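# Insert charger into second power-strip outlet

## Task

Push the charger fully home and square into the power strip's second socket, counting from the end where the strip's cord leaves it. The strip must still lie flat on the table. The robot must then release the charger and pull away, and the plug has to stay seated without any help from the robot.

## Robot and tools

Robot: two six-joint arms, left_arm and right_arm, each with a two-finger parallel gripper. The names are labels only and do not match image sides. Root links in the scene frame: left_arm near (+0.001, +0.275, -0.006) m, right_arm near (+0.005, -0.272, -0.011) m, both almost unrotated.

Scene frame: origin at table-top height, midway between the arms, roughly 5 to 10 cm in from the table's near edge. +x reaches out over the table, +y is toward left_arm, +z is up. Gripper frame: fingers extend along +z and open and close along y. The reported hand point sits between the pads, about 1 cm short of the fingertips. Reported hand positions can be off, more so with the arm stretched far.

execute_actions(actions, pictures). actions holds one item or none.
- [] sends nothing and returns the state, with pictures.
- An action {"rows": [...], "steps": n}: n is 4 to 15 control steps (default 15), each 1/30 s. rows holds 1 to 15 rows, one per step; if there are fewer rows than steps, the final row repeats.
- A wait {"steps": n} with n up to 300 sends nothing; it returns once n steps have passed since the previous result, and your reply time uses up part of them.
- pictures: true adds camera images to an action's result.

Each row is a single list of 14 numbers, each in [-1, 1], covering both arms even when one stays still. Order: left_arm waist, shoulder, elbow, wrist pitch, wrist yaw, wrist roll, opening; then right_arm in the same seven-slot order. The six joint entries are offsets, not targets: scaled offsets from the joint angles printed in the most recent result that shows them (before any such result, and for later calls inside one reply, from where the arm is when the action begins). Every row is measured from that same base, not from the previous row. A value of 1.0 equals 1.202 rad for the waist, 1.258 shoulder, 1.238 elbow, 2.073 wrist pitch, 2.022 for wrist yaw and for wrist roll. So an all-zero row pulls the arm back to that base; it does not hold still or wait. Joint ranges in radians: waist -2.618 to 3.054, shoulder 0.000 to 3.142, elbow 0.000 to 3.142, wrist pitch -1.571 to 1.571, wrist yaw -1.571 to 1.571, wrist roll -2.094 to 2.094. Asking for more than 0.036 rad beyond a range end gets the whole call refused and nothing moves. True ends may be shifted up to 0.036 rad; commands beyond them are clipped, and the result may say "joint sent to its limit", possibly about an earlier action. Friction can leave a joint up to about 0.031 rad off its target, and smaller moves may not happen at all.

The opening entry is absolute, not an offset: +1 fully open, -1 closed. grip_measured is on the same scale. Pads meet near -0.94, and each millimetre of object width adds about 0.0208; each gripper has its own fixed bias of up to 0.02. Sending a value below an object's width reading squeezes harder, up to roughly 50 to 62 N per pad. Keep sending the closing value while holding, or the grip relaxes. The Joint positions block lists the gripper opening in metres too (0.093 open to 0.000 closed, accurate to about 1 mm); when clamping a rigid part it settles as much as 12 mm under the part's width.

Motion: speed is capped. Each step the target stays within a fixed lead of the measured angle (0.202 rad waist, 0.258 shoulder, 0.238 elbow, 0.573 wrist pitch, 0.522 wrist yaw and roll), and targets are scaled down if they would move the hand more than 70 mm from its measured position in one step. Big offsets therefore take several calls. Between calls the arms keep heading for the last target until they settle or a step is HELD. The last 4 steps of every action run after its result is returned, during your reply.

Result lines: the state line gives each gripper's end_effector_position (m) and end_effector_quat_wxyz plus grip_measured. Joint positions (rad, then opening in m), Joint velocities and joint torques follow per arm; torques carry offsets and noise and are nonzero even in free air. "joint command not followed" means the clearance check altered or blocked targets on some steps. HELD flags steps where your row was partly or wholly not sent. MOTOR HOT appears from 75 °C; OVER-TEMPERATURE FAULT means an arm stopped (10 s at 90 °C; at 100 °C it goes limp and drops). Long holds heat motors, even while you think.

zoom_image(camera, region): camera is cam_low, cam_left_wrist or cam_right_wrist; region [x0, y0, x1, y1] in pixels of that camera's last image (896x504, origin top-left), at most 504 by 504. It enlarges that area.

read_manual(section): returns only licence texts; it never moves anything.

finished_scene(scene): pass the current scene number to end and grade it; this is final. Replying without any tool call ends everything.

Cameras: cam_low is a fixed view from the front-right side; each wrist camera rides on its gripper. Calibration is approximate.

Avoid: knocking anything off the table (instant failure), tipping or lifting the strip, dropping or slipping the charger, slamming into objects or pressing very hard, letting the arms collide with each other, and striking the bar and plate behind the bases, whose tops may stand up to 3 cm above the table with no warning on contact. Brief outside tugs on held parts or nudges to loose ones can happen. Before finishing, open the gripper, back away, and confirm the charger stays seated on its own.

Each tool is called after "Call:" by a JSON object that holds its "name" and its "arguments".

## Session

Call:
{"name": "execute_actions", "arguments": {"actions": []}}

Scene clock: 0.00 s of 4500.00 s.
left_arm: end_effector_position=(+0.5145, +0.3219, +0.1055) grip_measured=+0.989 end_effector_quat_wxyz=(+0.637, -0.238, +0.724, +0.112) | right_arm: end_effector_position=(+0.4784, -0.1785, +0.2943) grip_measured=+1.000 end_effector_quat_wxyz=(+0.612, +0.358, +0.620, +0.335)
Joint positions: left_arm=[-0.107  2.071  0.913  0.931 -0.565 -0.256  0.093] | right_arm=[0.296 1.5   1.005 0.457 0.285 1.081 0.093]
Joint velocities: left_arm=[-0.017 -0.007 -0.002 -0.022  0.007  0.037 -0.   ] | right_arm=[-0.007  0.002  0.007  0.051 -0.022  0.081  0.   ]
Joint torques (N m, as the arm reports them, + toward a larger angle): no reading
Motor temperatures (°C, as the motors report them): left_arm=[30 34 33 31 30 33] | right_arm=[29 33 33 33 31 32]
camera_calibration (this result's frames):
cam_left_wrist: T_world_to_cam=[[0.483549, -0.863249, 0.144853, 0.00863506], [-0.437571, -0.381718, -0.81414, 0.47346], [0.758098, 0.330293, -0.562312, -0.351612], [0, 0, 0, 1]] pos_world=[0.469553, 0.304317, 0.186496]
cam_right_wrist: T_world_to_cam=[[-0.024556, -0.512263, -0.858478, 0.172584], [-0.416509, 0.785897, -0.45704, 0.512373], [0.9088, 0.346341, -0.232661, -0.22467], [0, 0, 0, 1]] pos_world=[0.421826, -0.236451, 0.330063]

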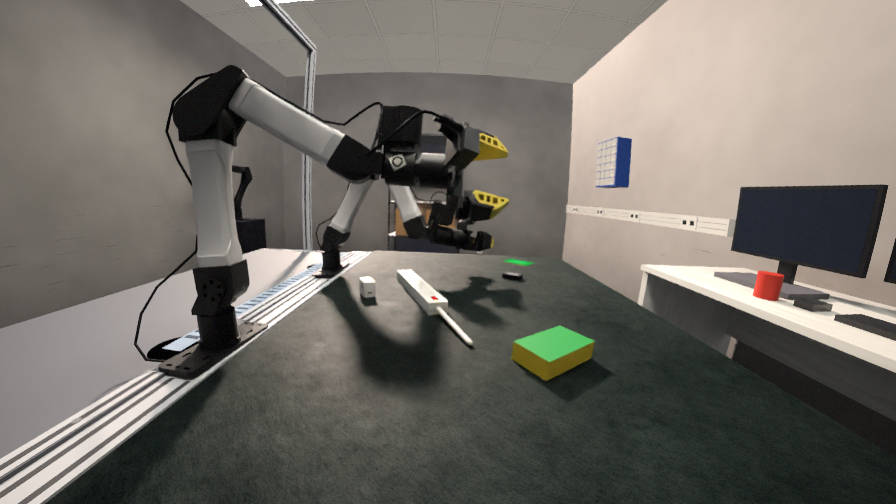

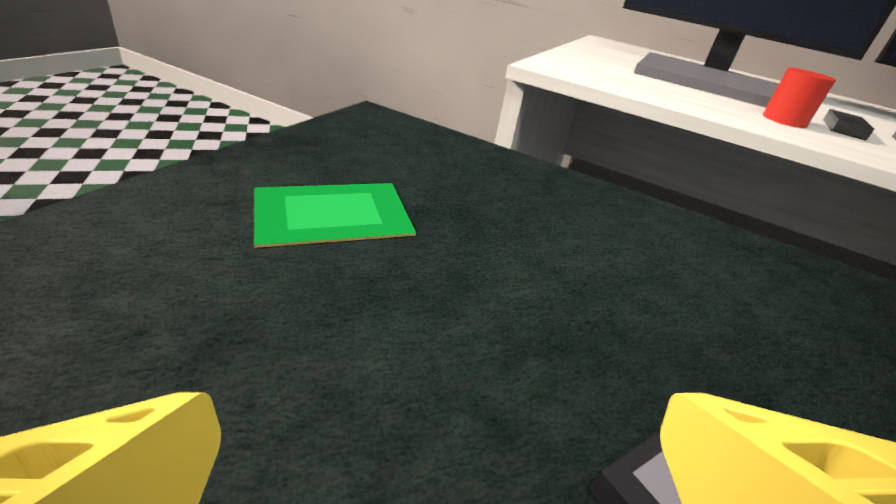

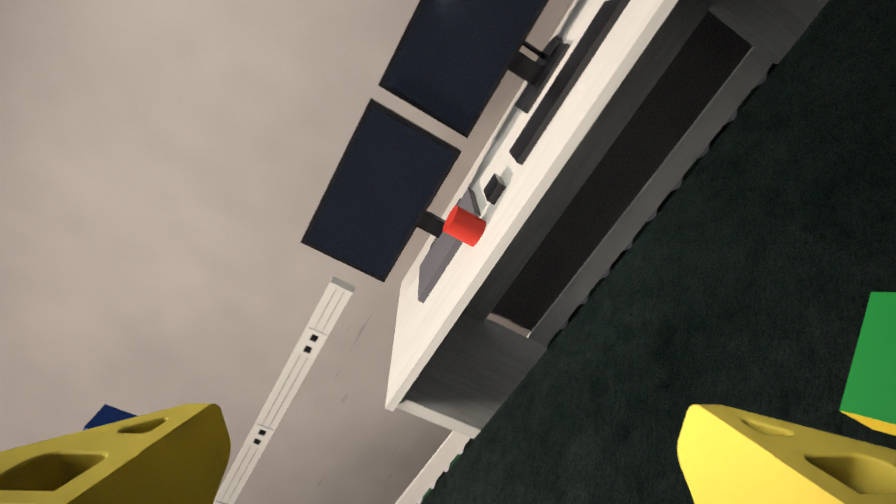

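Call:
{"name": "zoom_image", "arguments": {"camera": "cam_low", "region": [340, 255, 490, 355]}}

Call:
{"name": "zoom_image", "arguments": {"camera": "cam_low", "region": [345, 265, 395, 310]}}

Region (340, 255, 490, 355) of cam_low's 896x504 image, scaled by 3.360, with more detail than that image has.

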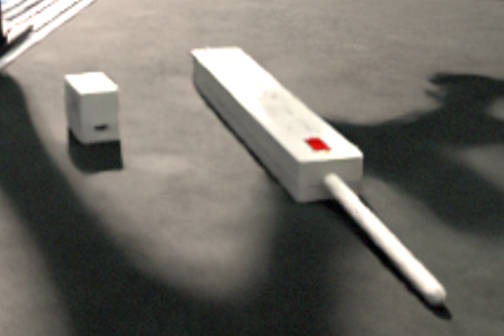

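Region (345, 265, 395, 310) of cam_low's 896x504 image, scaled by 10.080, with more detail than that image has; it fills the top 454 rows of this view, and the rest is white.

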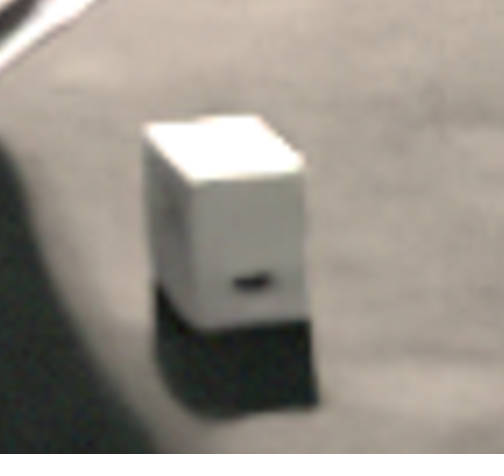

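Call:
{"name": "execute_actions", "arguments": {"actions": [{"rows": [[0.001,-0.01,0,0,0.010,0,1, 0.001,0.002,0,-0.004,-0.006,-0.010,1],[0.003,-0.03,-0.001,0,0.029,0,1, 0.002,0.006,0.001,-0.012,-0.017,-0.029,1],[0.005,-0.055,-0.003,0,0.057,0,1, 0.003,0.012,0.003,-0.024,-0.033,-0.058,1],[0.009,-0.085,-0.004,0,0.095,0,1, 0.005,0.020,0.004,-0.041,-0.056,-0.096,1],[0.013,-0.12,-0.007,0,0.142,0,1, 0.007,0.030,0.007,-0.061,-0.083,-0.145,1],[0.018,-0.155,-0.009,-0.005,0.190,0.006,1, 0.009,0.040,0.009,-0.082,-0.111,-0.193,1],[0.022,-0.185,-0.011,-0.020,0.237,0.026,1, 0.011,0.050,0.011,-0.102,-0.139,-0.241,1],[0.027,-0.21,-0.013,-0.045,0.285,0.058,1, 0.014,0.060,0.013,-0.122,-0.167,-0.289,1],[0.031,-0.23,-0.015,-0.073,0.332,0.095,1, 0.016,0.070,0.015,-0.143,-0.195,-0.338,1],[0.036,-0.245,-0.018,-0.102,0.380,0.133,1, 0.018,0.080,0.017,-0.163,-0.223,-0.386,1],[0.040,-0.253,-0.020,-0.131,0.427,0.171,1, 0.020,0.090,0.020,-0.183,-0.250,-0.434,1],[0.045,-0.255,-0.022,-0.160,0.474,0.209,1, 0.023,0.100,0.022,-0.204,-0.278,-0.482,1],[0.049,-0.255,-0.024,-0.189,0.522,0.247,1, 0.025,0.110,0.024,-0.224,-0.306,-0.531,1],[0.054,-0.255,-0.026,-0.218,0.569,0.285,1, 0.027,0.120,0.026,-0.245,-0.334,-0.579,1],[0.058,-0.255,-0.029,-0.247,0.617,0.323,1, 0.030,0.130,0.028,-0.265,-0.362,-0.627,1]], "steps": 15}], "pictures": false}}

Scene clock: 9.67 s of 4500.00 s.
left_arm: end_effector_position=(+0.5159, +0.2560, +0.2226) grip_measured=+0.989 end_effector_quat_wxyz=(+0.703, -0.043, +0.709, -0.038) | right_arm: end_effector_position=(+0.4754, -0.1278, +0.2189) grip_measured=+1.000 end_effector_quat_wxyz=(+0.552, +0.100, +0.796, +0.227)
Joint positions: left_arm=[-0.078  1.783  0.913  0.831 -0.061 -0.121  0.093] | right_arm=[ 0.306  1.567  1.016  0.261 -0.006  0.563  0.093]
Joint velocities: left_arm=[ 0.183 -0.984 -0.012 -0.681  2.425  1.37  -0.   ] | right_arm=[ 0.105  0.427  0.037 -1.048 -1.385 -2.425  0.   ]
Joint torques (N m, as the arm reports them, + toward a larger angle): left_arm=[ 0.82 -7.03  5.85  1.58  0.05 -0.05] | right_arm=[ 0.84 -5.89  8.87  2.36 -0.18 -0.07]
Motor temperatures (°C, as the motors report them): left_arm=[30 37 34 34 30 33] | right_arm=[29 35 35 37 31 32]
Steps of this call (steps 1 to 90: nothing new was sent; then 6.30 s passed at rest; steps 91 to 101: the first 11 steps of this action). Readings (joint positions):
91: left_arm=[-0.107 2.071 0.913 0.931 -0.564 -0.256] | right_arm=[0.296 1.500 1.005 0.457 0.285 1.079]
92: left_arm=[-0.107 2.069 0.913 0.930 -0.558 -0.256] | right_arm=[0.296 1.500 1.005 0.457 0.281 1.070]
94: left_arm=[-0.107 2.049 0.913 0.916 -0.515 -0.256] | right_arm=[0.296 1.500 1.005 0.444 0.257 1.025]
98: left_arm=[-0.097 1.909 0.913 0.878 -0.294 -0.232] | right_arm=[0.298 1.524 1.010 0.362 0.130 0.800]
101: the state above

Call:
{"name": "execute_actions", "arguments": {"actions": []}}

Scene clock: 10.53 s of 4500.00 s.
left_arm: end_effector_position=(+0.4531, +0.1573, +0.1522) grip_measured=+0.989 end_effector_quat_wxyz=(+0.565, +0.341, +0.731, -0.174) | right_arm: end_effector_position=(+0.4100, -0.0669, +0.1145) grip_measured=+1.000 end_effector_quat_wxyz=(+0.390, -0.307, +0.844, +0.201)
Joint positions: left_arm=[-0.051  1.74   0.891  0.426  0.67   0.386  0.093] | right_arm=[ 0.33   1.659  1.021 -0.075 -0.439 -0.178  0.093]
Joint velocities: left_arm=[ 0.002 -0.022  0.012  0.037  0.007 -0.037  0.   ] | right_arm=[ 0.007 -0.007  0.002 -0.007 -0.007 -0.007  0.   ]
Joint torques (N m, as the arm reports them, + toward a larger angle): left_arm=[ 1.17 -7.96  6.63  2.05  0.29  0.07] | right_arm=[ 0.31 -7.46  9.03  1.96 -0.45 -0.1 ]
Motor temperatures (°C, as the motors report them): left_arm=[30 38 34 34 30 33] | right_arm=[29 35 35 37 31 32]
Kept back: nothing.
Steps of this call (steps 1 to 4: the last 4 steps of your previous action; steps 5 to 26: the robot went on to your last target). Readings (joint positions):
1: left_arm=[-0.072 1.755 0.913 0.807 0.023 -0.069] | right_arm=[0.309 1.582 1.017 0.222 -0.056 0.477]
2: left_arm=[-0.066 1.737 0.913 0.777 0.109 -0.011] | right_arm=[0.313 1.598 1.018 0.182 -0.107 0.388]
4: left_arm=[-0.057 1.728 0.913 0.698 0.279 0.107] | right_arm=[0.319 1.627 1.020 0.098 -0.213 0.206]
8: left_arm=[-0.051 1.735 0.896 0.531 0.513 0.274] | right_arm=[0.330 1.659 1.021 -0.021 -0.351 -0.024]
26: the state above
camera_calibration (this result's frames):
cam_left_wrist: T_world_to_cam=[[-0.698559, -0.704078, -0.12763, 0.441502], [-0.418113, 0.546385, -0.725703, 0.253434], [0.580686, -0.453583, -0.676067, -0.00342994], [0, 0, 0, 1]] pos_world=[0.416371, 0.170823, 0.237947]
cam_right_wrist: T_world_to_cam=[[0.676108, -0.728353, -0.111264, -0.313564], [-0.687969, -0.569998, -0.449222, 0.33374], [0.263772, 0.380269, -0.886465, 0.0985851], [0, 0, 0, 1]] pos_world=[0.415602, -0.0756433, 0.202427]

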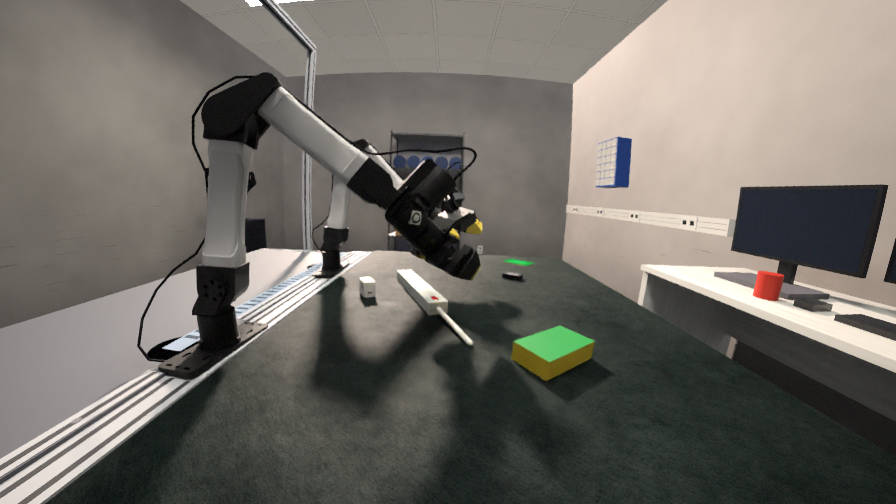

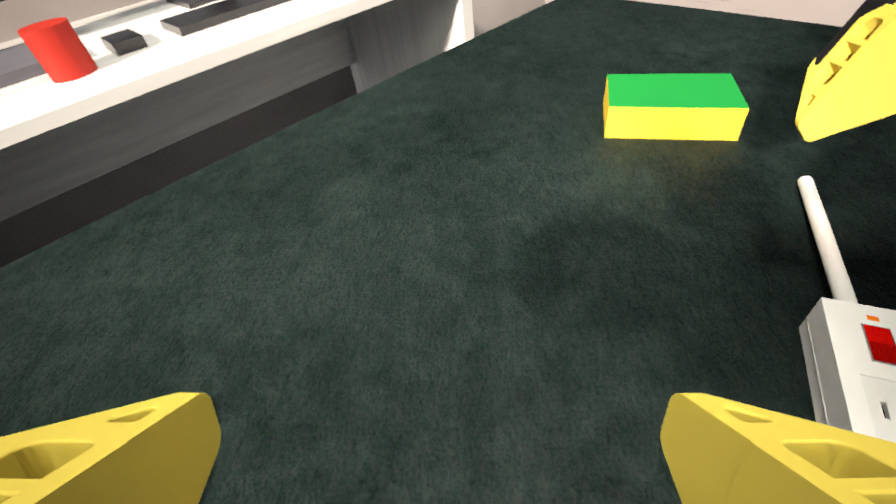

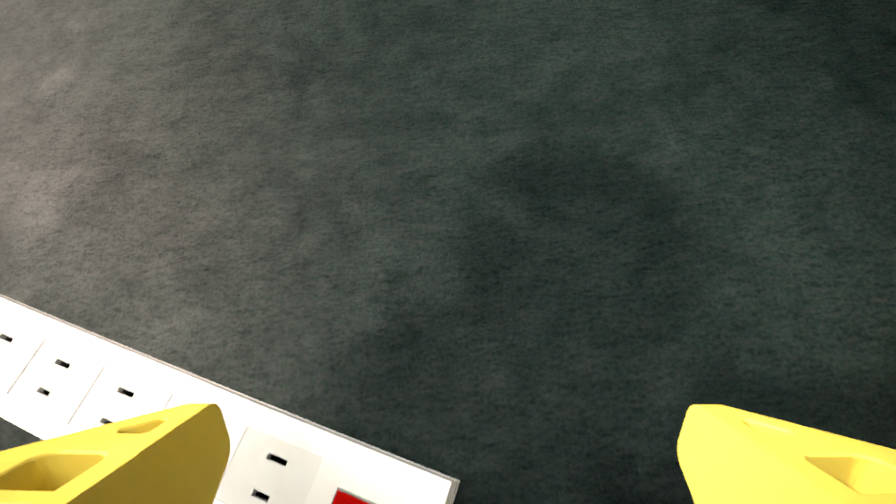

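Call:
{"name": "zoom_image", "arguments": {"camera": "cam_right_wrist", "region": [0, 280, 400, 504]}}

Region (0, 280, 400, 504) of cam_right_wrist's 896x504 image, scaled by 1.260, with more detail than that image has; it fills the top 282 rows of this view, and the rest is white.

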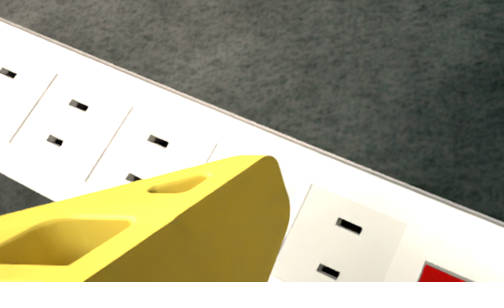

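Call:
{"name": "execute_actions", "arguments": {"actions": [{"rows": [[0.002,0,-0.001,-0.010,0.008,0.014,1,0.001,0.002,0.001,-0.008,-0.010,-0.018,1],[0.007,0,-0.004,-0.035,0.026,0.047,1,0.003,0.008,0.004,-0.026,-0.035,-0.060,1],[0.013,0,-0.007,-0.070,0.051,0.093,1,0.006,0.018,0.008,-0.052,-0.069,-0.120,1],[0.020,0,-0.011,-0.108,0.078,0.142,1,0.009,0.032,0.013,-0.079,-0.106,-0.183,1],[0.027,0.004,-0.015,-0.146,0.105,0.191,1,0.012,0.048,0.017,-0.106,-0.143,-0.246,1],[0.034,0.010,-0.019,-0.184,0.132,0.240,1,0.015,0.066,0.021,-0.133,-0.179,-0.309,1],[0.041,0.020,-0.023,-0.222,0.159,0.289,1,0.018,0.085,0.026,-0.161,-0.216,-0.373,1],[0.048,0.033,-0.027,-0.258,0.185,0.337,1,0.021,0.104,0.030,-0.188,-0.252,-0.435,1],[0.054,0.048,-0.031,-0.292,0.210,0.381,1,0.024,0.122,0.034,-0.212,-0.284,-0.491,1],[0.060,0.065,-0.034,-0.322,0.232,0.420,1,0.026,0.139,0.037,-0.234,-0.313,-0.541,1],[0.064,0.082,-0.036,-0.346,0.249,0.451,1,0.028,0.154,0.040,-0.251,-0.336,-0.581,1],[0.067,0.098,-0.038,-0.363,0.261,0.473,1,0.030,0.166,0.042,-0.263,-0.353,-0.609,1],[0.069,0.113,-0.039,-0.373,0.268,0.485,1,0.031,0.175,0.043,-0.270,-0.362,-0.625,1],[0.070,0.125,-0.040,-0.377,0.271,0.490,1,0.031,0.180,0.044,-0.273,-0.366,-0.632,1],[0.070,0.135,-0.040,-0.377,0.271,0.490,1,0.031,0.185,0.044,-0.273,-0.366,-0.632,1]], "steps": 15}]}}

Call:
{"name": "execute_actions", "arguments": {"actions": [{"steps": 14}], "pictures": true}}

Scene clock: 13.17 s of 4500.00 s.
left_arm: end_effector_position=(+0.3792, +0.1448, +0.0913) grip_measured=+0.989 end_effector_quat_wxyz=(+0.475, +0.519, +0.666, -0.248) | right_arm: end_effector_position=(+0.3227, -0.0272, +0.0658) grip_measured=+1.000 end_effector_quat_wxyz=(-0.303, +0.601, -0.669, -0.315)
Joint positions: left_arm=[ 0.005  1.778  0.883 -0.014  0.988  0.97   0.093] | right_arm=[ 0.352  1.797  1.053 -0.385 -0.872 -0.929  0.093]
Joint velocities: left_arm=[ 0.237  0.545 -0.085 -1.766  1.297  2.176 -0.   ] | right_arm=[ 0.11   0.745  0.017 -1.37  -1.634 -2.864  0.   ]
Joint torques (N m, as the arm reports them, + toward a larger angle): left_arm=[ 0.67 -5.64  4.37  1.21  0.51 -0.01] | right_arm=[ 0.42 -7.28  7.82  1.21 -0.66 -0.01]
Motor temperatures (°C, as the motors report them): left_arm=[30 38 34 34 30 33] | right_arm=[29 35 36 37 31 32]
Steps of this call (steps 1 to 30: the robot went on to your last target; steps 31 to 68: nothing new was sent; steps 69 to 79: the first 11 steps of this action). Readings (joint positions):
69: left_arm=[-0.051 1.740 0.891 0.424 0.673 0.391] | right_arm=[0.330 1.659 1.021 -0.076 -0.441 -0.185]
70: left_arm=[-0.051 1.740 0.891 0.417 0.678 0.404] | right_arm=[0.330 1.659 1.021 -0.079 -0.450 -0.202]
72: left_arm=[-0.048 1.740 0.891 0.371 0.714 0.473] | right_arm=[0.330 1.661 1.022 -0.111 -0.500 -0.293]
76: left_arm=[-0.021 1.743 0.891 0.165 0.857 0.735] | right_arm=[0.338 1.720 1.044 -0.249 -0.696 -0.632]
79: the state above

Scene clock: 13.63 s of 4500.00 s.
left_arm: end_effector_position=(+0.3099, +0.1322, +0.0470) grip_measured=+0.989 end_effector_quat_wxyz=(+0.423, +0.544, +0.619, -0.375) | right_arm: end_effector_position=(+0.2657, -0.0150, +0.0653) grip_measured=+1.000 end_effector_quat_wxyz=(-0.317, +0.676, -0.514, -0.423)
Joint positions: left_arm=[ 0.022  1.91   0.85  -0.34   1.196  1.35   0.093] | right_arm=[ 0.365  1.884  1.059 -0.618 -1.158 -1.427  0.093]
Joint velocities: left_arm=[-0.012 -0.012 -0.012 -0.037  0.081  0.066 -0.   ] | right_arm=[ 0.007 -0.002  0.002 -0.11  -0.081 -0.183  0.   ]
Joint torques (N m, as the arm reports them, + toward a larger angle): left_arm=[ 0.95 -8.32  4.81  0.52  0.76  0.03] | right_arm=[ 0.4  -7.69  7.05  0.44 -0.91 -0.09]
Motor temperatures (°C, as the motors report them): left_arm=[30 38 34 34 30 33] | right_arm=[29 36 36 37 31 32]
Kept back: nothing.
Steps of this call (steps 1 to 4: the last 4 steps of your previous action; steps 5 to 14: the robot went on to your last target). Readings (joint positions):
1: left_arm=[0.012 1.800 0.879 -0.072 1.027 1.041] | right_arm=[0.356 1.822 1.053 -0.429 -0.924 -1.022]
2: left_arm=[0.017 1.824 0.873 -0.125 1.061 1.104] | right_arm=[0.360 1.844 1.053 -0.470 -0.971 -1.104]
4: left_arm=[0.022 1.872 0.862 -0.212 1.112 1.199] | right_arm=[0.364 1.874 1.053 -0.533 -1.042 -1.229]
8: left_arm=[0.022 1.910 0.850 -0.310 1.162 1.299] | right_arm=[0.365 1.884 1.055 -0.594 -1.118 -1.360]
14: the state above
camera_calibration (this result's frames):
cam_left_wrist: T_world_to_cam=[[-0.992534, -0.121732, 0.00758138, 0.318083], [-0.09325, 0.717302, -0.690495, 0.00610799], [0.0786175, -0.686046, -0.723298, 0.185785], [0, 0, 0, 1]] pos_world=[0.301672, 0.161797, 0.136184]
cam_right_wrist: T_world_to_cam=[[0.961237, 0.275175, -0.017384, -0.250513], [0.203857, -0.751732, -0.62717, 0.013777], [-0.185649, 0.599315, -0.778689, 0.188962], [0, 0, 0, 1]] pos_world=[0.273074, -0.0339562, 0.151428]

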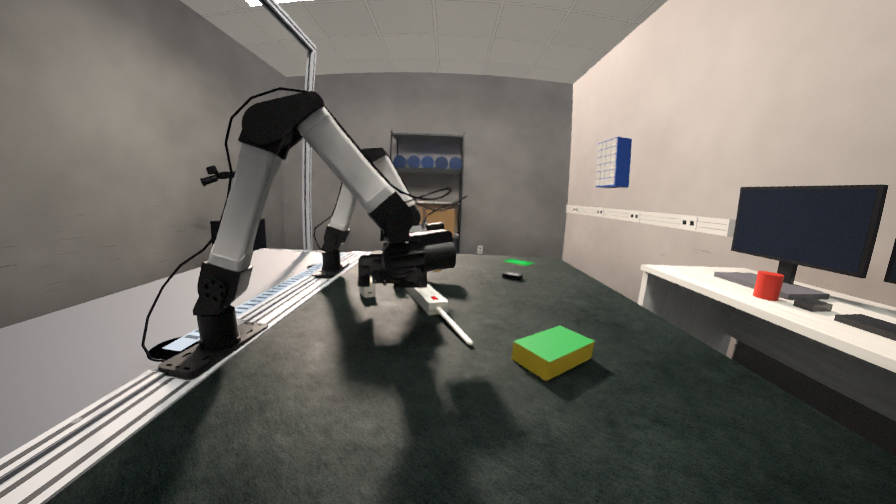

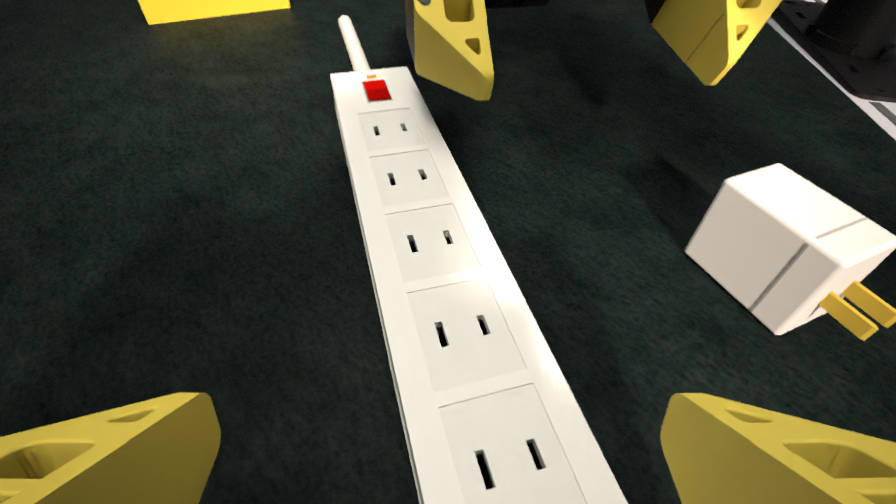

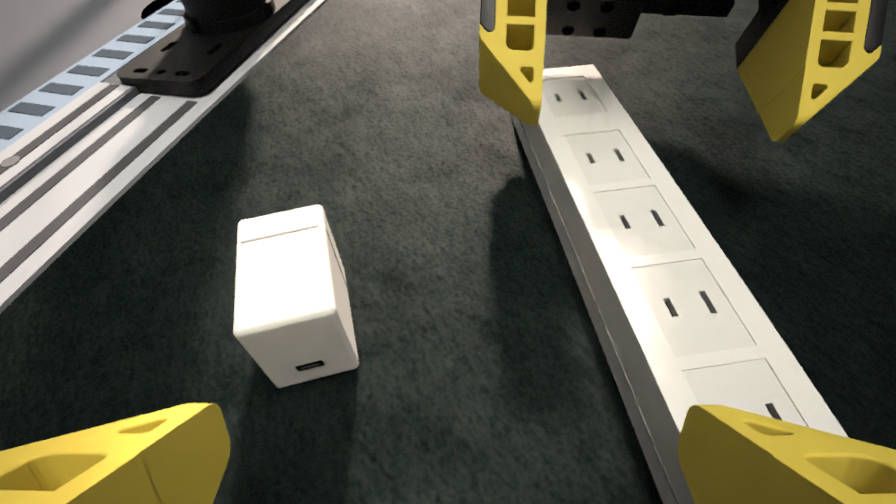

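Call:
{"name": "zoom_image", "arguments": {"camera": "cam_left_wrist", "region": [660, 150, 896, 360]}}

Call:
{"name": "zoom_image", "arguments": {"camera": "cam_right_wrist", "region": [200, 180, 420, 400]}}

Region (660, 150, 896, 360) of cam_left_wrist's 896x504 image, scaled by 2.136, with more detail than that image has.

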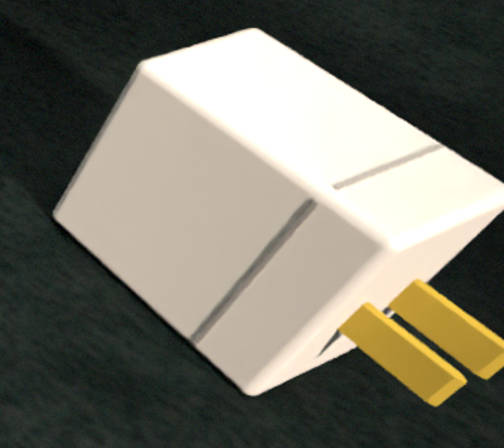

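Region (200, 180, 420, 400) of cam_right_wrist's 896x504 image, scaled by 2.291, with more detail than that image has.

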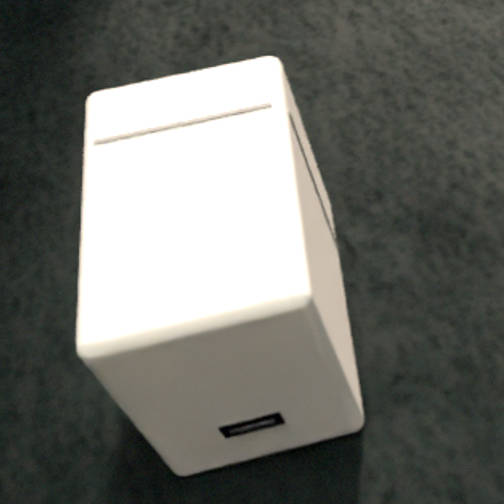

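Call:
{"name": "execute_actions", "arguments": {"actions": [{"rows": [[0.0092,0,-0.0069,-0.0075,0.0109,0.0133,1,0.010,0.0064,0.020,-0.012,-0.011,-0.016,1],[0.0092,0,-0.0069,-0.0075,0.0109,0.0133,1,0.028,0.0064,0.028,-0.018,-0.012,-0.022,1],[0.0092,0,-0.0069,-0.0075,0.0109,0.0133,1,0.052,0.0064,0.033,-0.024,-0.013,-0.028,1],[0.0092,0,-0.0069,-0.0075,0.0109,0.0133,1,0.080,0.0064,0.033,-0.030,-0.014,-0.034,1],[0.0092,0,-0.0069,-0.0075,0.0109,0.0133,1,0.108,0.0064,0.033,-0.035,-0.015,-0.040,1],[0.0092,0,-0.0069,-0.0075,0.0109,0.0133,1,0.135,0.0064,0.033,-0.0374,-0.0153,-0.0456,1],[0.0092,0,-0.0069,-0.0075,0.0109,0.0133,1,0.158,0.0064,0.033,-0.0374,-0.0153,-0.0456,1],[0.0092,0,-0.0069,-0.0075,0.0109,0.0133,1,0.176,0.0064,0.033,-0.0374,-0.0153,-0.0456,1],[0.0092,0,-0.0069,-0.0075,0.0109,0.0133,1,0.188,0.0064,0.033,-0.0374,-0.0153,-0.0456,1],[0.0092,0,-0.0069,-0.0075,0.0109,0.0133,1,0.194,0.0064,0.033,-0.0374,-0.0153,-0.0456,1]], "steps": 15}], "pictures": true}}

Scene clock: 18.47 s of 4500.00 s.
left_arm: end_effector_position=(+0.3083, +0.1314, +0.0484) grip_measured=+0.989 end_effector_quat_wxyz=(+0.426, +0.547, +0.614, -0.378) | right_arm: end_effector_position=(+0.2003, +0.0405, +0.0717) grip_measured=+1.000 end_effector_quat_wxyz=(-0.277, +0.737, -0.408, -0.463)
Joint positions: left_arm=[ 0.022  1.91   0.85  -0.35   1.207  1.368  0.093] | right_arm=[ 0.596  1.884  1.09  -0.668 -1.181 -1.501  0.093]
Joint velocities: left_arm=[ 0.007  0.002  0.002  0.081 -0.022  0.037  0.   ] | right_arm=[ 0.388  0.002  0.022 -0.095 -0.051 -0.095  0.   ]
Joint torques (N m, as the arm reports them, + toward a larger angle): left_arm=[ 0.93 -8.33  4.82  0.5   0.73  0.05] | right_arm=[-1.67 -7.67  6.69  0.43 -0.84 -0.07]
Motor temperatures (°C, as the motors report them): left_arm=[30 38 34 33 30 33] | right_arm=[29 36 37 36 31 32]
Steps of this call (steps 1 to 30: the robot went on to your last target; steps 31 to 90: nothing new was sent; then 1.47 s passed at rest; steps 91 to 101: the first 11 steps of this action). Readings (joint positions):
91: left_arm=[0.022 1.910 0.850 -0.349 1.207 1.368] | right_arm=[0.365 1.884 1.061 -0.627 -1.171 -1.450]
92: left_arm=[0.022 1.910 0.850 -0.350 1.207 1.368] | right_arm=[0.368 1.884 1.064 -0.631 -1.171 -1.452]
94: left_arm=[0.022 1.910 0.850 -0.350 1.207 1.368] | right_arm=[0.393 1.884 1.078 -0.639 -1.171 -1.462]
98: left_arm=[0.022 1.910 0.850 -0.350 1.207 1.368] | right_arm=[0.520 1.884 1.090 -0.655 -1.177 -1.490]
101: the state above
camera_calibration (this result's frames):
cam_left_wrist: T_world_to_cam=[[-0.99356, -0.113303, 0.00109623, 0.315961], [-0.0819507, 0.711883, -0.6975, 0.00501131], [0.0782483, -0.693098, -0.716584, 0.187134], [0, 0, 0, 1]] pos_world=[0.299694, 0.161934, 0.137247]
cam_right_wrist: T_world_to_cam=[[0.855378, 0.517667, 0.0186894, -0.194019], [0.405741, -0.647133, -0.64544, 0.0294882], [-0.322028, 0.559678, -0.763582, 0.176427], [0, 0, 0, 1]] pos_world=[0.210809, 0.0207775, 0.157375]

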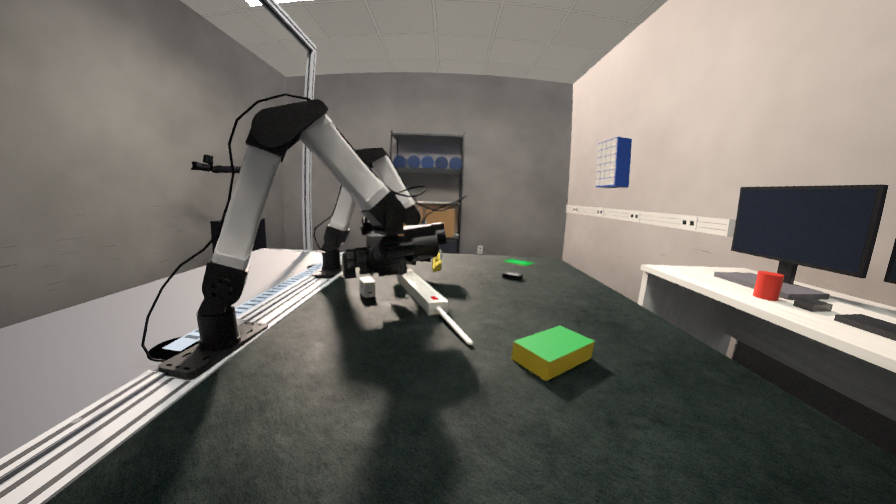

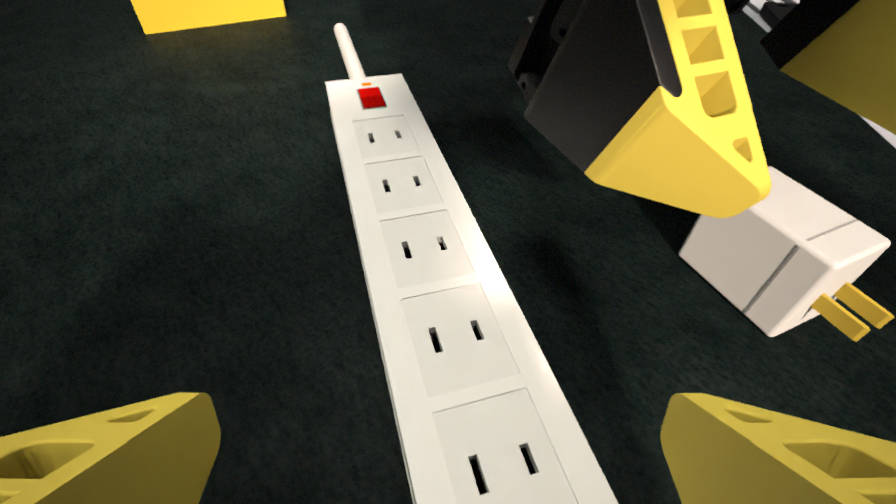

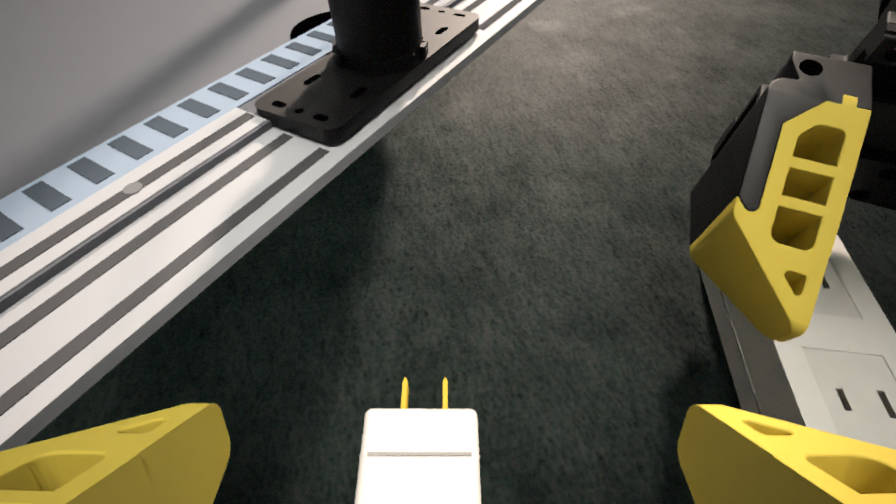

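Call:
{"name": "execute_actions", "arguments": {"actions": [{"rows": [[-0.009,0,-0.0069,-0.0026,0.0054,0.0043,1,0.0017,0.010,-0.012,-0.005,-0.004,-0.0089,0.9],[0.0092,0,-0.0069,-0.0026,0.0054,0.0043,1,0.0017,0.018,-0.022,0.005,-0.004,-0.0089,0.8],[0.0092,0,-0.0069,-0.0026,0.0054,0.0043,1,0.0017,0.027,-0.032,0.017,-0.004,-0.0089,0.7],[0.0092,0,-0.0069,-0.0026,0.0054,0.0043,1,0.0017,0.037,-0.042,0.030,-0.004,-0.0089,0.6],[0.0092,0,-0.0069,-0.0026,0.0054,0.0043,1,0.0017,0.047,-0.052,0.043,-0.004,-0.0089,0.5],[0.0092,0,-0.0069,-0.0026,0.0054,0.0043,1,0.0017,0.057,-0.061,0.055,-0.004,-0.0089,0.4],[0.0092,0,-0.0069,-0.0026,0.0054,0.0043,1,0.0017,0.066,-0.069,0.066,-0.004,-0.0089,0.3],[0.0092,0,-0.0069,-0.0026,0.0054,0.0043,1,0.0017,0.074,-0.076,0.075,-0.004,-0.0089,0.2],[0.0092,0,-0.0069,-0.0026,0.0054,0.0043,1,0.0017,0.080,-0.081,0.082,-0.004,-0.0089,0.2],[0.0092,0,-0.0069,-0.0026,0.0054,0.0043,1,0.0017,0.0843,-0.0848,0.086,-0.004,-0.0089,0.2],[0.0092,0,-0.0069,-0.0026,0.0054,0.0043,1,0.0017,0.0843,-0.0848,0.084,-0.004,-0.0089,0.2],[0.0092,0,-0.0069,-0.0026,0.0054,0.0043,1,0.0017,0.0843,-0.0848,0.0803,-0.004,-0.0089,0.2]], "steps": 15}]}}

Call:
{"name": "execute_actions", "arguments": {"actions": [{"steps": 6}], "pictures": true}}

Scene clock: 29.23 s of 4500.00 s.
left_arm: end_effector_position=(+0.3083, +0.1314, +0.0484) grip_measured=+0.989 end_effector_quat_wxyz=(+0.426, +0.547, +0.614, -0.378) | right_arm: end_effector_position=(+0.1864, +0.0341, +0.0288) grip_measured=+0.203 end_effector_quat_wxyz=(-0.256, +0.732, -0.414, -0.477)
Joint positions: left_arm=[ 0.022  1.91   0.85  -0.35   1.207  1.368  0.093] | right_arm=[ 0.608  1.973  1.004 -0.554 -1.187 -1.513  0.055]
Joint velocities: left_arm=[ 0.002 -0.002  0.007  0.066 -0.022  0.022 -0.   ] | right_arm=[-0.002  0.247 -0.178  0.271  0.022  0.037 -0.001]
Joint torques (N m, as the arm reports them, + toward a larger angle): left_arm=[ 0.93 -8.32  4.79  0.49  0.71  0.06] | right_arm=[-0.51 -8.3   4.6   0.73 -0.85 -0.09]
Motor temperatures (°C, as the motors report them): left_arm=[30 39 34 33 31 33] | right_arm=[29 38 37 35 31 32]
Steps of this call (steps 1 to 4: the last 4 steps of your previous action; steps 5 to 30: the robot went on to your last target; steps 31 to 90: nothing new was sent; then 7.40 s passed at rest; steps 91 to 101: the first 11 steps of this action). Readings (joint positions):
91: left_arm=[0.022 1.910 0.850 -0.350 1.207 1.368] | right_arm=[0.608 1.884 1.090 -0.679 -1.183 -1.513]
92: left_arm=[0.022 1.910 0.850 -0.350 1.207 1.368] | right_arm=[0.608 1.884 1.088 -0.676 -1.183 -1.513]
94: left_arm=[0.022 1.910 0.850 -0.350 1.207 1.368] | right_arm=[0.608 1.889 1.077 -0.659 -1.186 -1.513]
98: left_arm=[0.022 1.910 0.850 -0.350 1.207 1.368] | right_arm=[0.608 1.934 1.034 -0.594 -1.187 -1.513]
101: the state above

Scene clock: 29.43 s of 4500.00 s.
left_arm: end_effector_position=(+0.3083, +0.1314, +0.0484) grip_measured=+0.989 end_effector_quat_wxyz=(+0.426, +0.547, +0.614, -0.378) | right_arm: end_effector_position=(+0.1868, +0.0342, +0.0243) grip_measured=+0.202 end_effector_quat_wxyz=(-0.259, +0.733, -0.412, -0.475)
Joint positions: left_arm=[ 0.022  1.91   0.85  -0.35   1.207  1.368  0.093] | right_arm=[ 0.608  1.983  0.995 -0.526 -1.187 -1.513  0.055]
Joint velocities: left_arm=[-0.002 -0.007 -0.012  0.081 -0.022  0.022 -0.001] | right_arm=[ 0.002  0.002  0.002  0.11   0.007 -0.007  0.   ]
Joint torques (N m, as the arm reports them, + toward a larger angle): left_arm=[ 0.95 -8.33  4.78  0.51  0.73  0.04] | right_arm=[-0.61 -7.86  4.26  0.66 -0.86 -0.09]
Motor temperatures (°C, as the motors report them): left_arm=[30 39 34 33 31 33] | right_arm=[29 38 37 35 31 32]
Kept back: nothing.
Steps of this call (steps 1 to 4: the last 4 steps of your previous action; steps 5 to 6: the robot went on to your last target). Readings (joint positions):
1: left_arm=[0.022 1.910 0.850 -0.350 1.207 1.368] | right_arm=[0.608 1.979 0.999 -0.547 -1.187 -1.513]
2: left_arm=[0.022 1.910 0.850 -0.350 1.207 1.368] | right_arm=[0.608 1.982 0.996 -0.543 -1.187 -1.513]
4: left_arm=[0.022 1.910 0.850 -0.350 1.207 1.368] | right_arm=[0.608 1.983 0.995 -0.534 -1.187 -1.513]
6: the state above
camera_calibration (this result's frames):
cam_left_wrist: T_world_to_cam=[[-0.99356, -0.113303, 0.00109623, 0.315961], [-0.0819507, 0.711883, -0.6975, 0.00501131], [0.0782483, -0.693098, -0.716584, 0.187134], [0, 0, 0, 1]] pos_world=[0.299694, 0.161934, 0.137247]
cam_right_wrist: T_world_to_cam=[[0.847786, 0.529856, -0.022605, -0.176281], [0.390525, -0.652555, -0.649355, 0.00342232], [-0.358816, 0.541686, -0.760149, 0.14678], [0, 0, 0, 1]] pos_world=[0.200779, 0.0161282, 0.109812]

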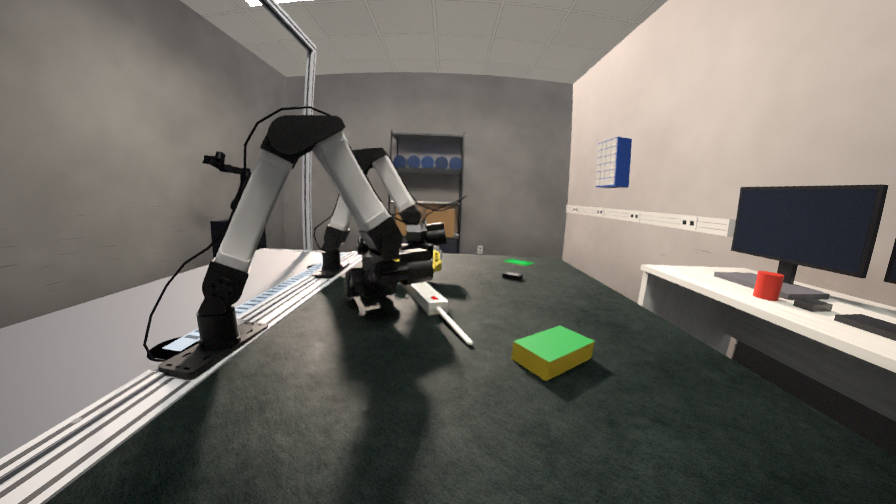

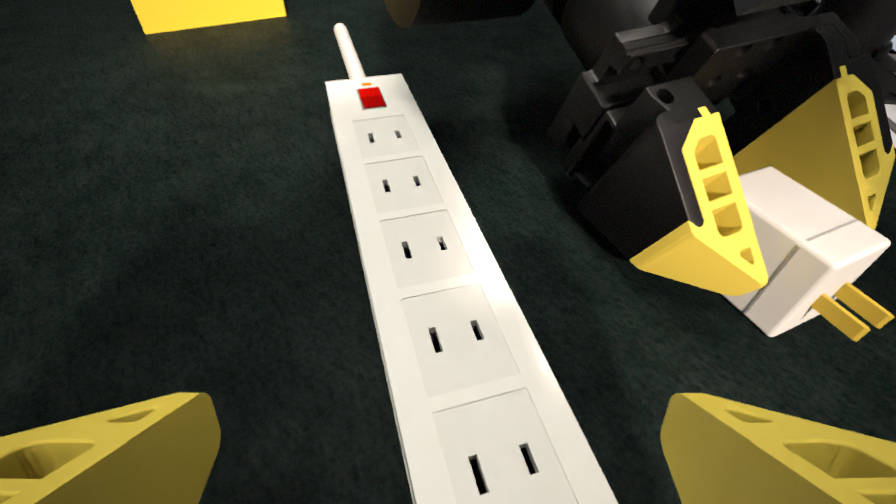

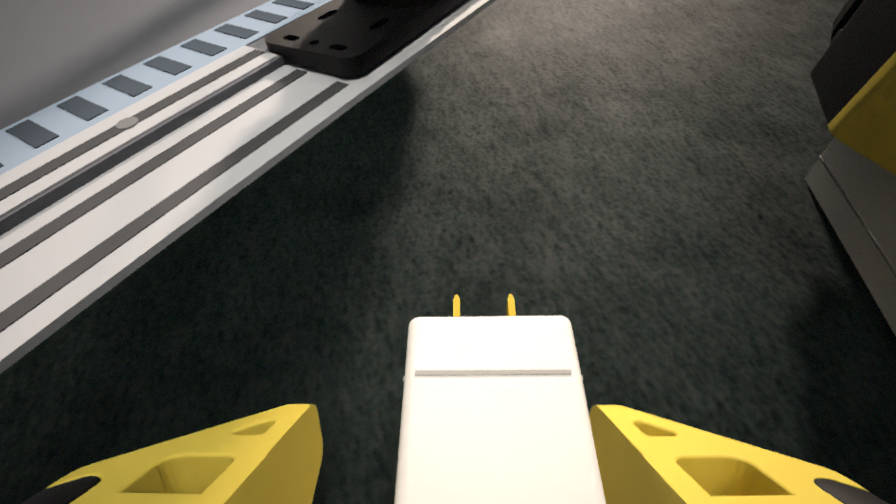

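Call:
{"name": "execute_actions", "arguments": {"actions": [{"rows": [[0.0092,0,-0.0069,-0.0026,0.0054,0.0043,1,-0.022,0.0056,-0.008,0.022,-0.001,-0.003,0.2],[0.0092,0,-0.0069,-0.0026,0.0054,0.0043,1,-0.022,0.0056,-0.008,0.024,-0.001,-0.003,0.15],[0.0092,0,-0.0069,-0.0026,0.0054,0.0043,1,-0.020,0.0056,-0.008,0.024,-0.001,-0.003,0.1],[0.0092,0,-0.0069,-0.0026,0.0054,0.0043,1,-0.018,0.0056,-0.008,0.022,-0.001,-0.003,0.0],[0.0092,0,-0.0069,-0.0026,0.0054,0.0043,1,-0.018,0.0056,-0.008,0.020,-0.001,-0.003,-0.1],[0.0092,0,-0.0069,-0.0026,0.0054,0.0043,1,-0.018,0.0056,-0.008,0.018,-0.001,-0.003,-0.18],[0.0092,0,-0.0069,-0.0026,0.0054,0.0043,1,-0.018,0.0056,-0.008,0.018,-0.001,-0.003,-0.25],[0.0092,0,-0.0069,-0.0026,0.0054,0.0043,1,-0.018,0.0056,-0.008,0.018,-0.001,-0.003,-0.31],[0.0092,0,-0.0069,-0.0026,0.0054,0.0043,1,-0.018,0.0056,-0.008,0.018,-0.001,-0.003,-0.37],[0.0092,0,-0.0069,-0.0026,0.0054,0.0043,1,-0.018,0.0056,-0.008,0.018,-0.001,-0.003,-0.45],[0.0092,0,-0.0069,-0.0026,0.0054,0.0043,1,-0.018,0.0056,-0.008,0.018,-0.001,-0.003,-0.55],[0.0092,0,-0.0069,-0.0026,0.0054,0.0043,1,-0.018,0.0056,-0.008,0.018,-0.001,-0.003,-0.65],[0.0092,0,-0.0069,-0.0026,0.0054,0.0043,1,-0.018,0.0056,-0.008,0.018,-0.001,-0.003,-0.72]], "steps": 15}]}}

Call:
{"name": "execute_actions", "arguments": {"actions": [{"steps": 5}], "pictures": true}}

Scene clock: 30.67 s of 4500.00 s.
left_arm: end_effector_position=(+0.3083, +0.1314, +0.0484) grip_measured=+0.989 end_effector_quat_wxyz=(+0.426, +0.547, +0.614, -0.378) | right_arm: end_effector_position=(+0.1922, +0.0349, +0.0246) grip_measured=-0.455 end_effector_quat_wxyz=(-0.271, +0.735, -0.408, -0.469)
Joint positions: left_arm=[ 0.022  1.91   0.85  -0.35   1.207  1.368  0.093] | right_arm=[ 0.601  1.983  0.995 -0.498 -1.187 -1.513  0.023]
Joint velocities: left_arm=[ 0.012 -0.017 -0.012 -0.007 -0.007  0.007 -0.   ] | right_arm=[ 0.017 -0.002 -0.012 -0.007  0.022 -0.051 -0.065]
Joint torques (N m, as the arm reports them, + toward a larger angle): left_arm=[ 0.95 -8.32  4.79  0.51  0.72  0.05] | right_arm=[-0.93 -7.92  4.33  0.63 -0.84 -0.08]
Motor temperatures (°C, as the motors report them): left_arm=[30 39 34 33 31 33] | right_arm=[29 38 37 35 31 32]
Steps of this call (steps 1 to 26: the robot went on to your last target; steps 27 to 37: the first 11 steps of this action). Readings (joint positions):
27: left_arm=[0.022 1.910 0.850 -0.350 1.207 1.368] | right_arm=[0.607 1.983 0.995 -0.511 -1.187 -1.513]
28: left_arm=[0.022 1.910 0.850 -0.350 1.207 1.368] | right_arm=[0.605 1.983 0.995 -0.507 -1.187 -1.513]
30: left_arm=[0.022 1.910 0.850 -0.350 1.207 1.368] | right_arm=[0.601 1.983 0.995 -0.500 -1.187 -1.513]
34: left_arm=[0.022 1.910 0.850 -0.350 1.207 1.368] | right_arm=[0.601 1.983 0.995 -0.498 -1.187 -1.513]
37: the state above

Scene clock: 30.83 s of 4500.00 s.
left_arm: end_effector_position=(+0.3083, +0.1314, +0.0484) grip_measured=+0.989 end_effector_quat_wxyz=(+0.426, +0.547, +0.614, -0.378) | right_arm: end_effector_position=(+0.1922, +0.0349, +0.0246) grip_measured=-0.470 end_effector_quat_wxyz=(-0.271, +0.735, -0.408, -0.469)
Joint positions: left_arm=[ 0.022  1.91   0.85  -0.35   1.207  1.368  0.093] | right_arm=[ 0.601  1.983  0.995 -0.498 -1.187 -1.513  0.023]
Joint velocities: left_arm=[-0.012 -0.007 -0.002  0.022 -0.022 -0.037 -0.   ] | right_arm=[-0.007 -0.007  0.022 -0.051  0.007 -0.051 -0.001]
Joint torques (N m, as the arm reports them, + toward a larger angle): left_arm=[ 0.91 -8.27  4.83  0.49  0.72  0.05] | right_arm=[-0.94 -7.89  4.32  0.65 -0.85 -0.07]
Motor temperatures (°C, as the motors report them): left_arm=[30 39 34 33 31 33] | right_arm=[29 38 37 35 31 32]
Kept back: nothing.
Steps of this call (steps 1 to 4: the last 4 steps of your previous action; step 5: the robot went on to your last target). Readings (joint positions):
1: left_arm=[0.022 1.910 0.850 -0.350 1.207 1.368] | right_arm=[0.601 1.983 0.995 -0.498 -1.187 -1.513]
2: left_arm=[0.022 1.910 0.850 -0.350 1.207 1.368] | right_arm=[0.601 1.983 0.995 -0.498 -1.187 -1.513]
4: left_arm=[0.022 1.910 0.850 -0.350 1.207 1.368] | right_arm=[0.601 1.983 0.995 -0.498 -1.187 -1.513]
5: the state above
camera_calibration (this result's frames):
cam_left_wrist: T_world_to_cam=[[-0.99356, -0.113303, 0.00109623, 0.315961], [-0.0819507, 0.711883, -0.6975, 0.00501131], [0.0782483, -0.693098, -0.716584, 0.187134], [0, 0, 0, 1]] pos_world=[0.299694, 0.161934, 0.137247]
cam_right_wrist: T_world_to_cam=[[0.851074, 0.525013, 0.00587864, -0.182409], [0.402328, -0.644921, -0.649776, -0.000543772], [-0.337349, 0.555373, -0.760103, 0.143942], [0, 0, 0, 1]] pos_world=[0.204021, 0.0154745, 0.11013]

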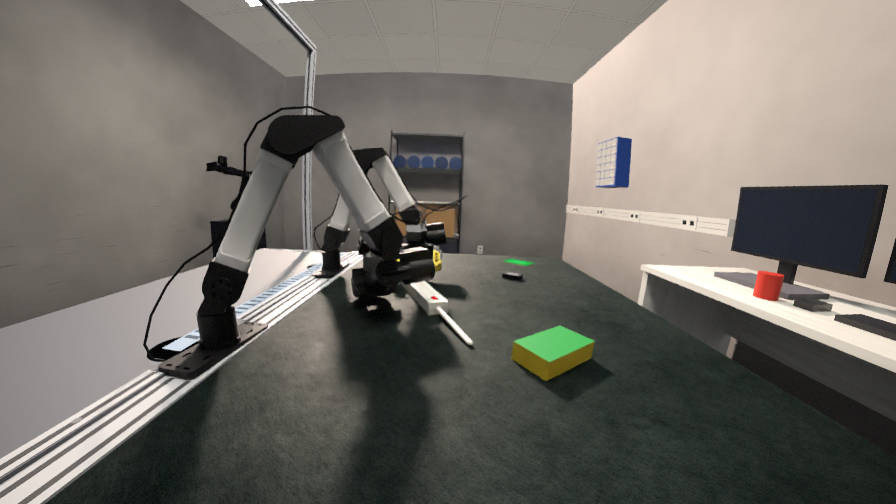

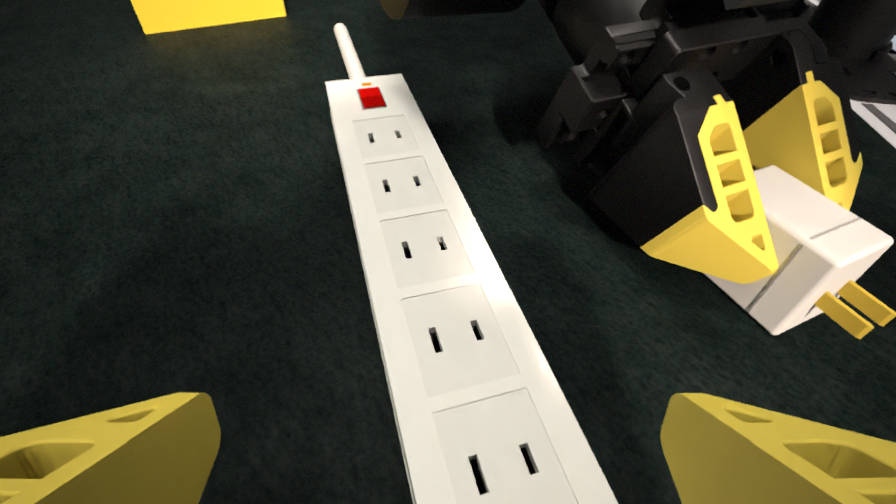

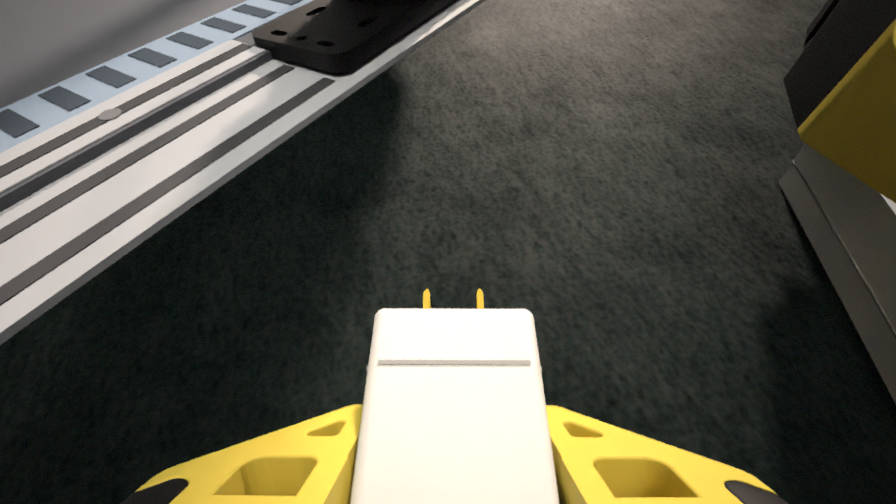

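Call:
{"name": "execute_actions", "arguments": {"actions": [{"rows": [[0.0092,0,-0.0069,-0.0026,0.0054,0.0043,1,-0.012,0.0056,0.0268,-0.0114,0.001,0,-0.72],[0.0092,0,-0.0069,-0.0026,0.0054,0.0043,1,-0.012,0.0056,0.0346,-0.0202,0.004,0,-0.72],[0.0092,0,-0.0069,-0.0026,0.0054,0.0043,1,-0.012,0.0056,0.0474,-0.0311,0.009,0.01,-0.72],[0.0092,0,-0.0069,-0.0026,0.0054,0.0043,1,-0.014,0.0056,0.0651,-0.0442,0.016,0.03,-0.72],[0.0092,0,-0.0069,-0.0026,0.0054,0.0043,1,-0.016,0.0056,0.0873,-0.0592,0.024,0.06,-0.72],[0.0092,0,-0.0069,-0.0026,0.0054,0.0043,1,-0.019,0.0056,0.1138,-0.0760,0.035,0.10,-0.72],[0.0092,0,-0.0069,-0.0026,0.0054,0.0043,1,-0.022,0.0056,0.1442,-0.0941,0.046,0.15,-0.72],[0.0092,0,-0.0069,-0.0026,0.0054,0.0043,1,-0.025,0.007,0.1781,-0.1135,0.060,0.205,-0.72],[0.0092,0,-0.0069,-0.0026,0.0054,0.0043,1,-0.028,0.009,0.2149,-0.1338,0.075,0.26,-0.72],[0.0092,0,-0.0069,-0.0026,0.0054,0.0043,1,-0.031,0.012,0.2541,-0.1546,0.090,0.315,-0.72],[0.0092,0,-0.0069,-0.0026,0.0054,0.0043,1,-0.034,0.016,0.2952,-0.1759,0.107,0.37,-0.72],[0.0092,0,-0.0069,-0.0026,0.0054,0.0043,1,-0.036,0.021,0.3375,-0.1971,0.125,0.425,-0.72],[0.0092,0,-0.0069,-0.0026,0.0054,0.0043,1,-0.038,0.028,0.3805,-0.2179,0.143,0.48,-0.72],[0.0092,0,-0.0069,-0.0026,0.0054,0.0043,1,-0.040,0.037,0.4234,-0.2382,0.162,0.54,-0.72],[0.0092,0,-0.0069,-0.0026,0.0054,0.0043,1,-0.0416,0.060,0.52,-0.275,0.20,1.0,-0.72]], "steps": 15}]}}

Scene clock: 35.43 s of 4500.00 s.
left_arm: end_effector_position=(+0.3083, +0.1314, +0.0484) grip_measured=+0.989 end_effector_quat_wxyz=(+0.426, +0.547, +0.614, -0.378) | right_arm: end_effector_position=(+0.2415, +0.0521, +0.0612) grip_measured=-0.470 end_effector_quat_wxyz=(-0.188, +0.671, -0.555, -0.454)
Joint positions: left_arm=[ 0.022  1.91   0.85  -0.35   1.207  1.368  0.093] | right_arm=[ 0.587  1.985  1.261 -0.711 -1.069 -1.13   0.023]
Joint velocities: left_arm=[ 0.002  0.002 -0.002  0.007  0.051  0.007  0.001] | right_arm=[-0.1    0.081  1.409 -0.945  0.652  2.469 -0.001]
Joint torques (N m, as the arm reports them, + toward a larger angle): left_arm=[ 0.94 -8.28  4.79  0.5   0.72  0.03] | right_arm=[-1.33 -8.37  7.17  0.64 -0.81 -0.06]
Motor temperatures (°C, as the motors report them): left_arm=[30 40 34 32 31 33] | right_arm=[29 39 37 35 31 32]
Steps of this call (steps 1 to 15: the robot went on to your last target; steps 16 to 90: nothing new was sent; then 1.23 s passed at rest; steps 91 to 101: the first 11 steps of this action). Readings (joint positions):
91: left_arm=[0.022 1.910 0.850 -0.350 1.207 1.368] | right_arm=[0.601 1.983 0.998 -0.501 -1.187 -1.513]
92: left_arm=[0.022 1.910 0.850 -0.350 1.207 1.368] | right_arm=[0.601 1.983 1.003 -0.507 -1.184 -1.513]
94: left_arm=[0.022 1.910 0.850 -0.350 1.207 1.368] | right_arm=[0.601 1.983 1.026 -0.529 -1.176 -1.503]
98: left_arm=[0.022 1.910 0.850 -0.350 1.207 1.368] | right_arm=[0.597 1.983 1.131 -0.616 -1.130 -1.356]
101: the state above


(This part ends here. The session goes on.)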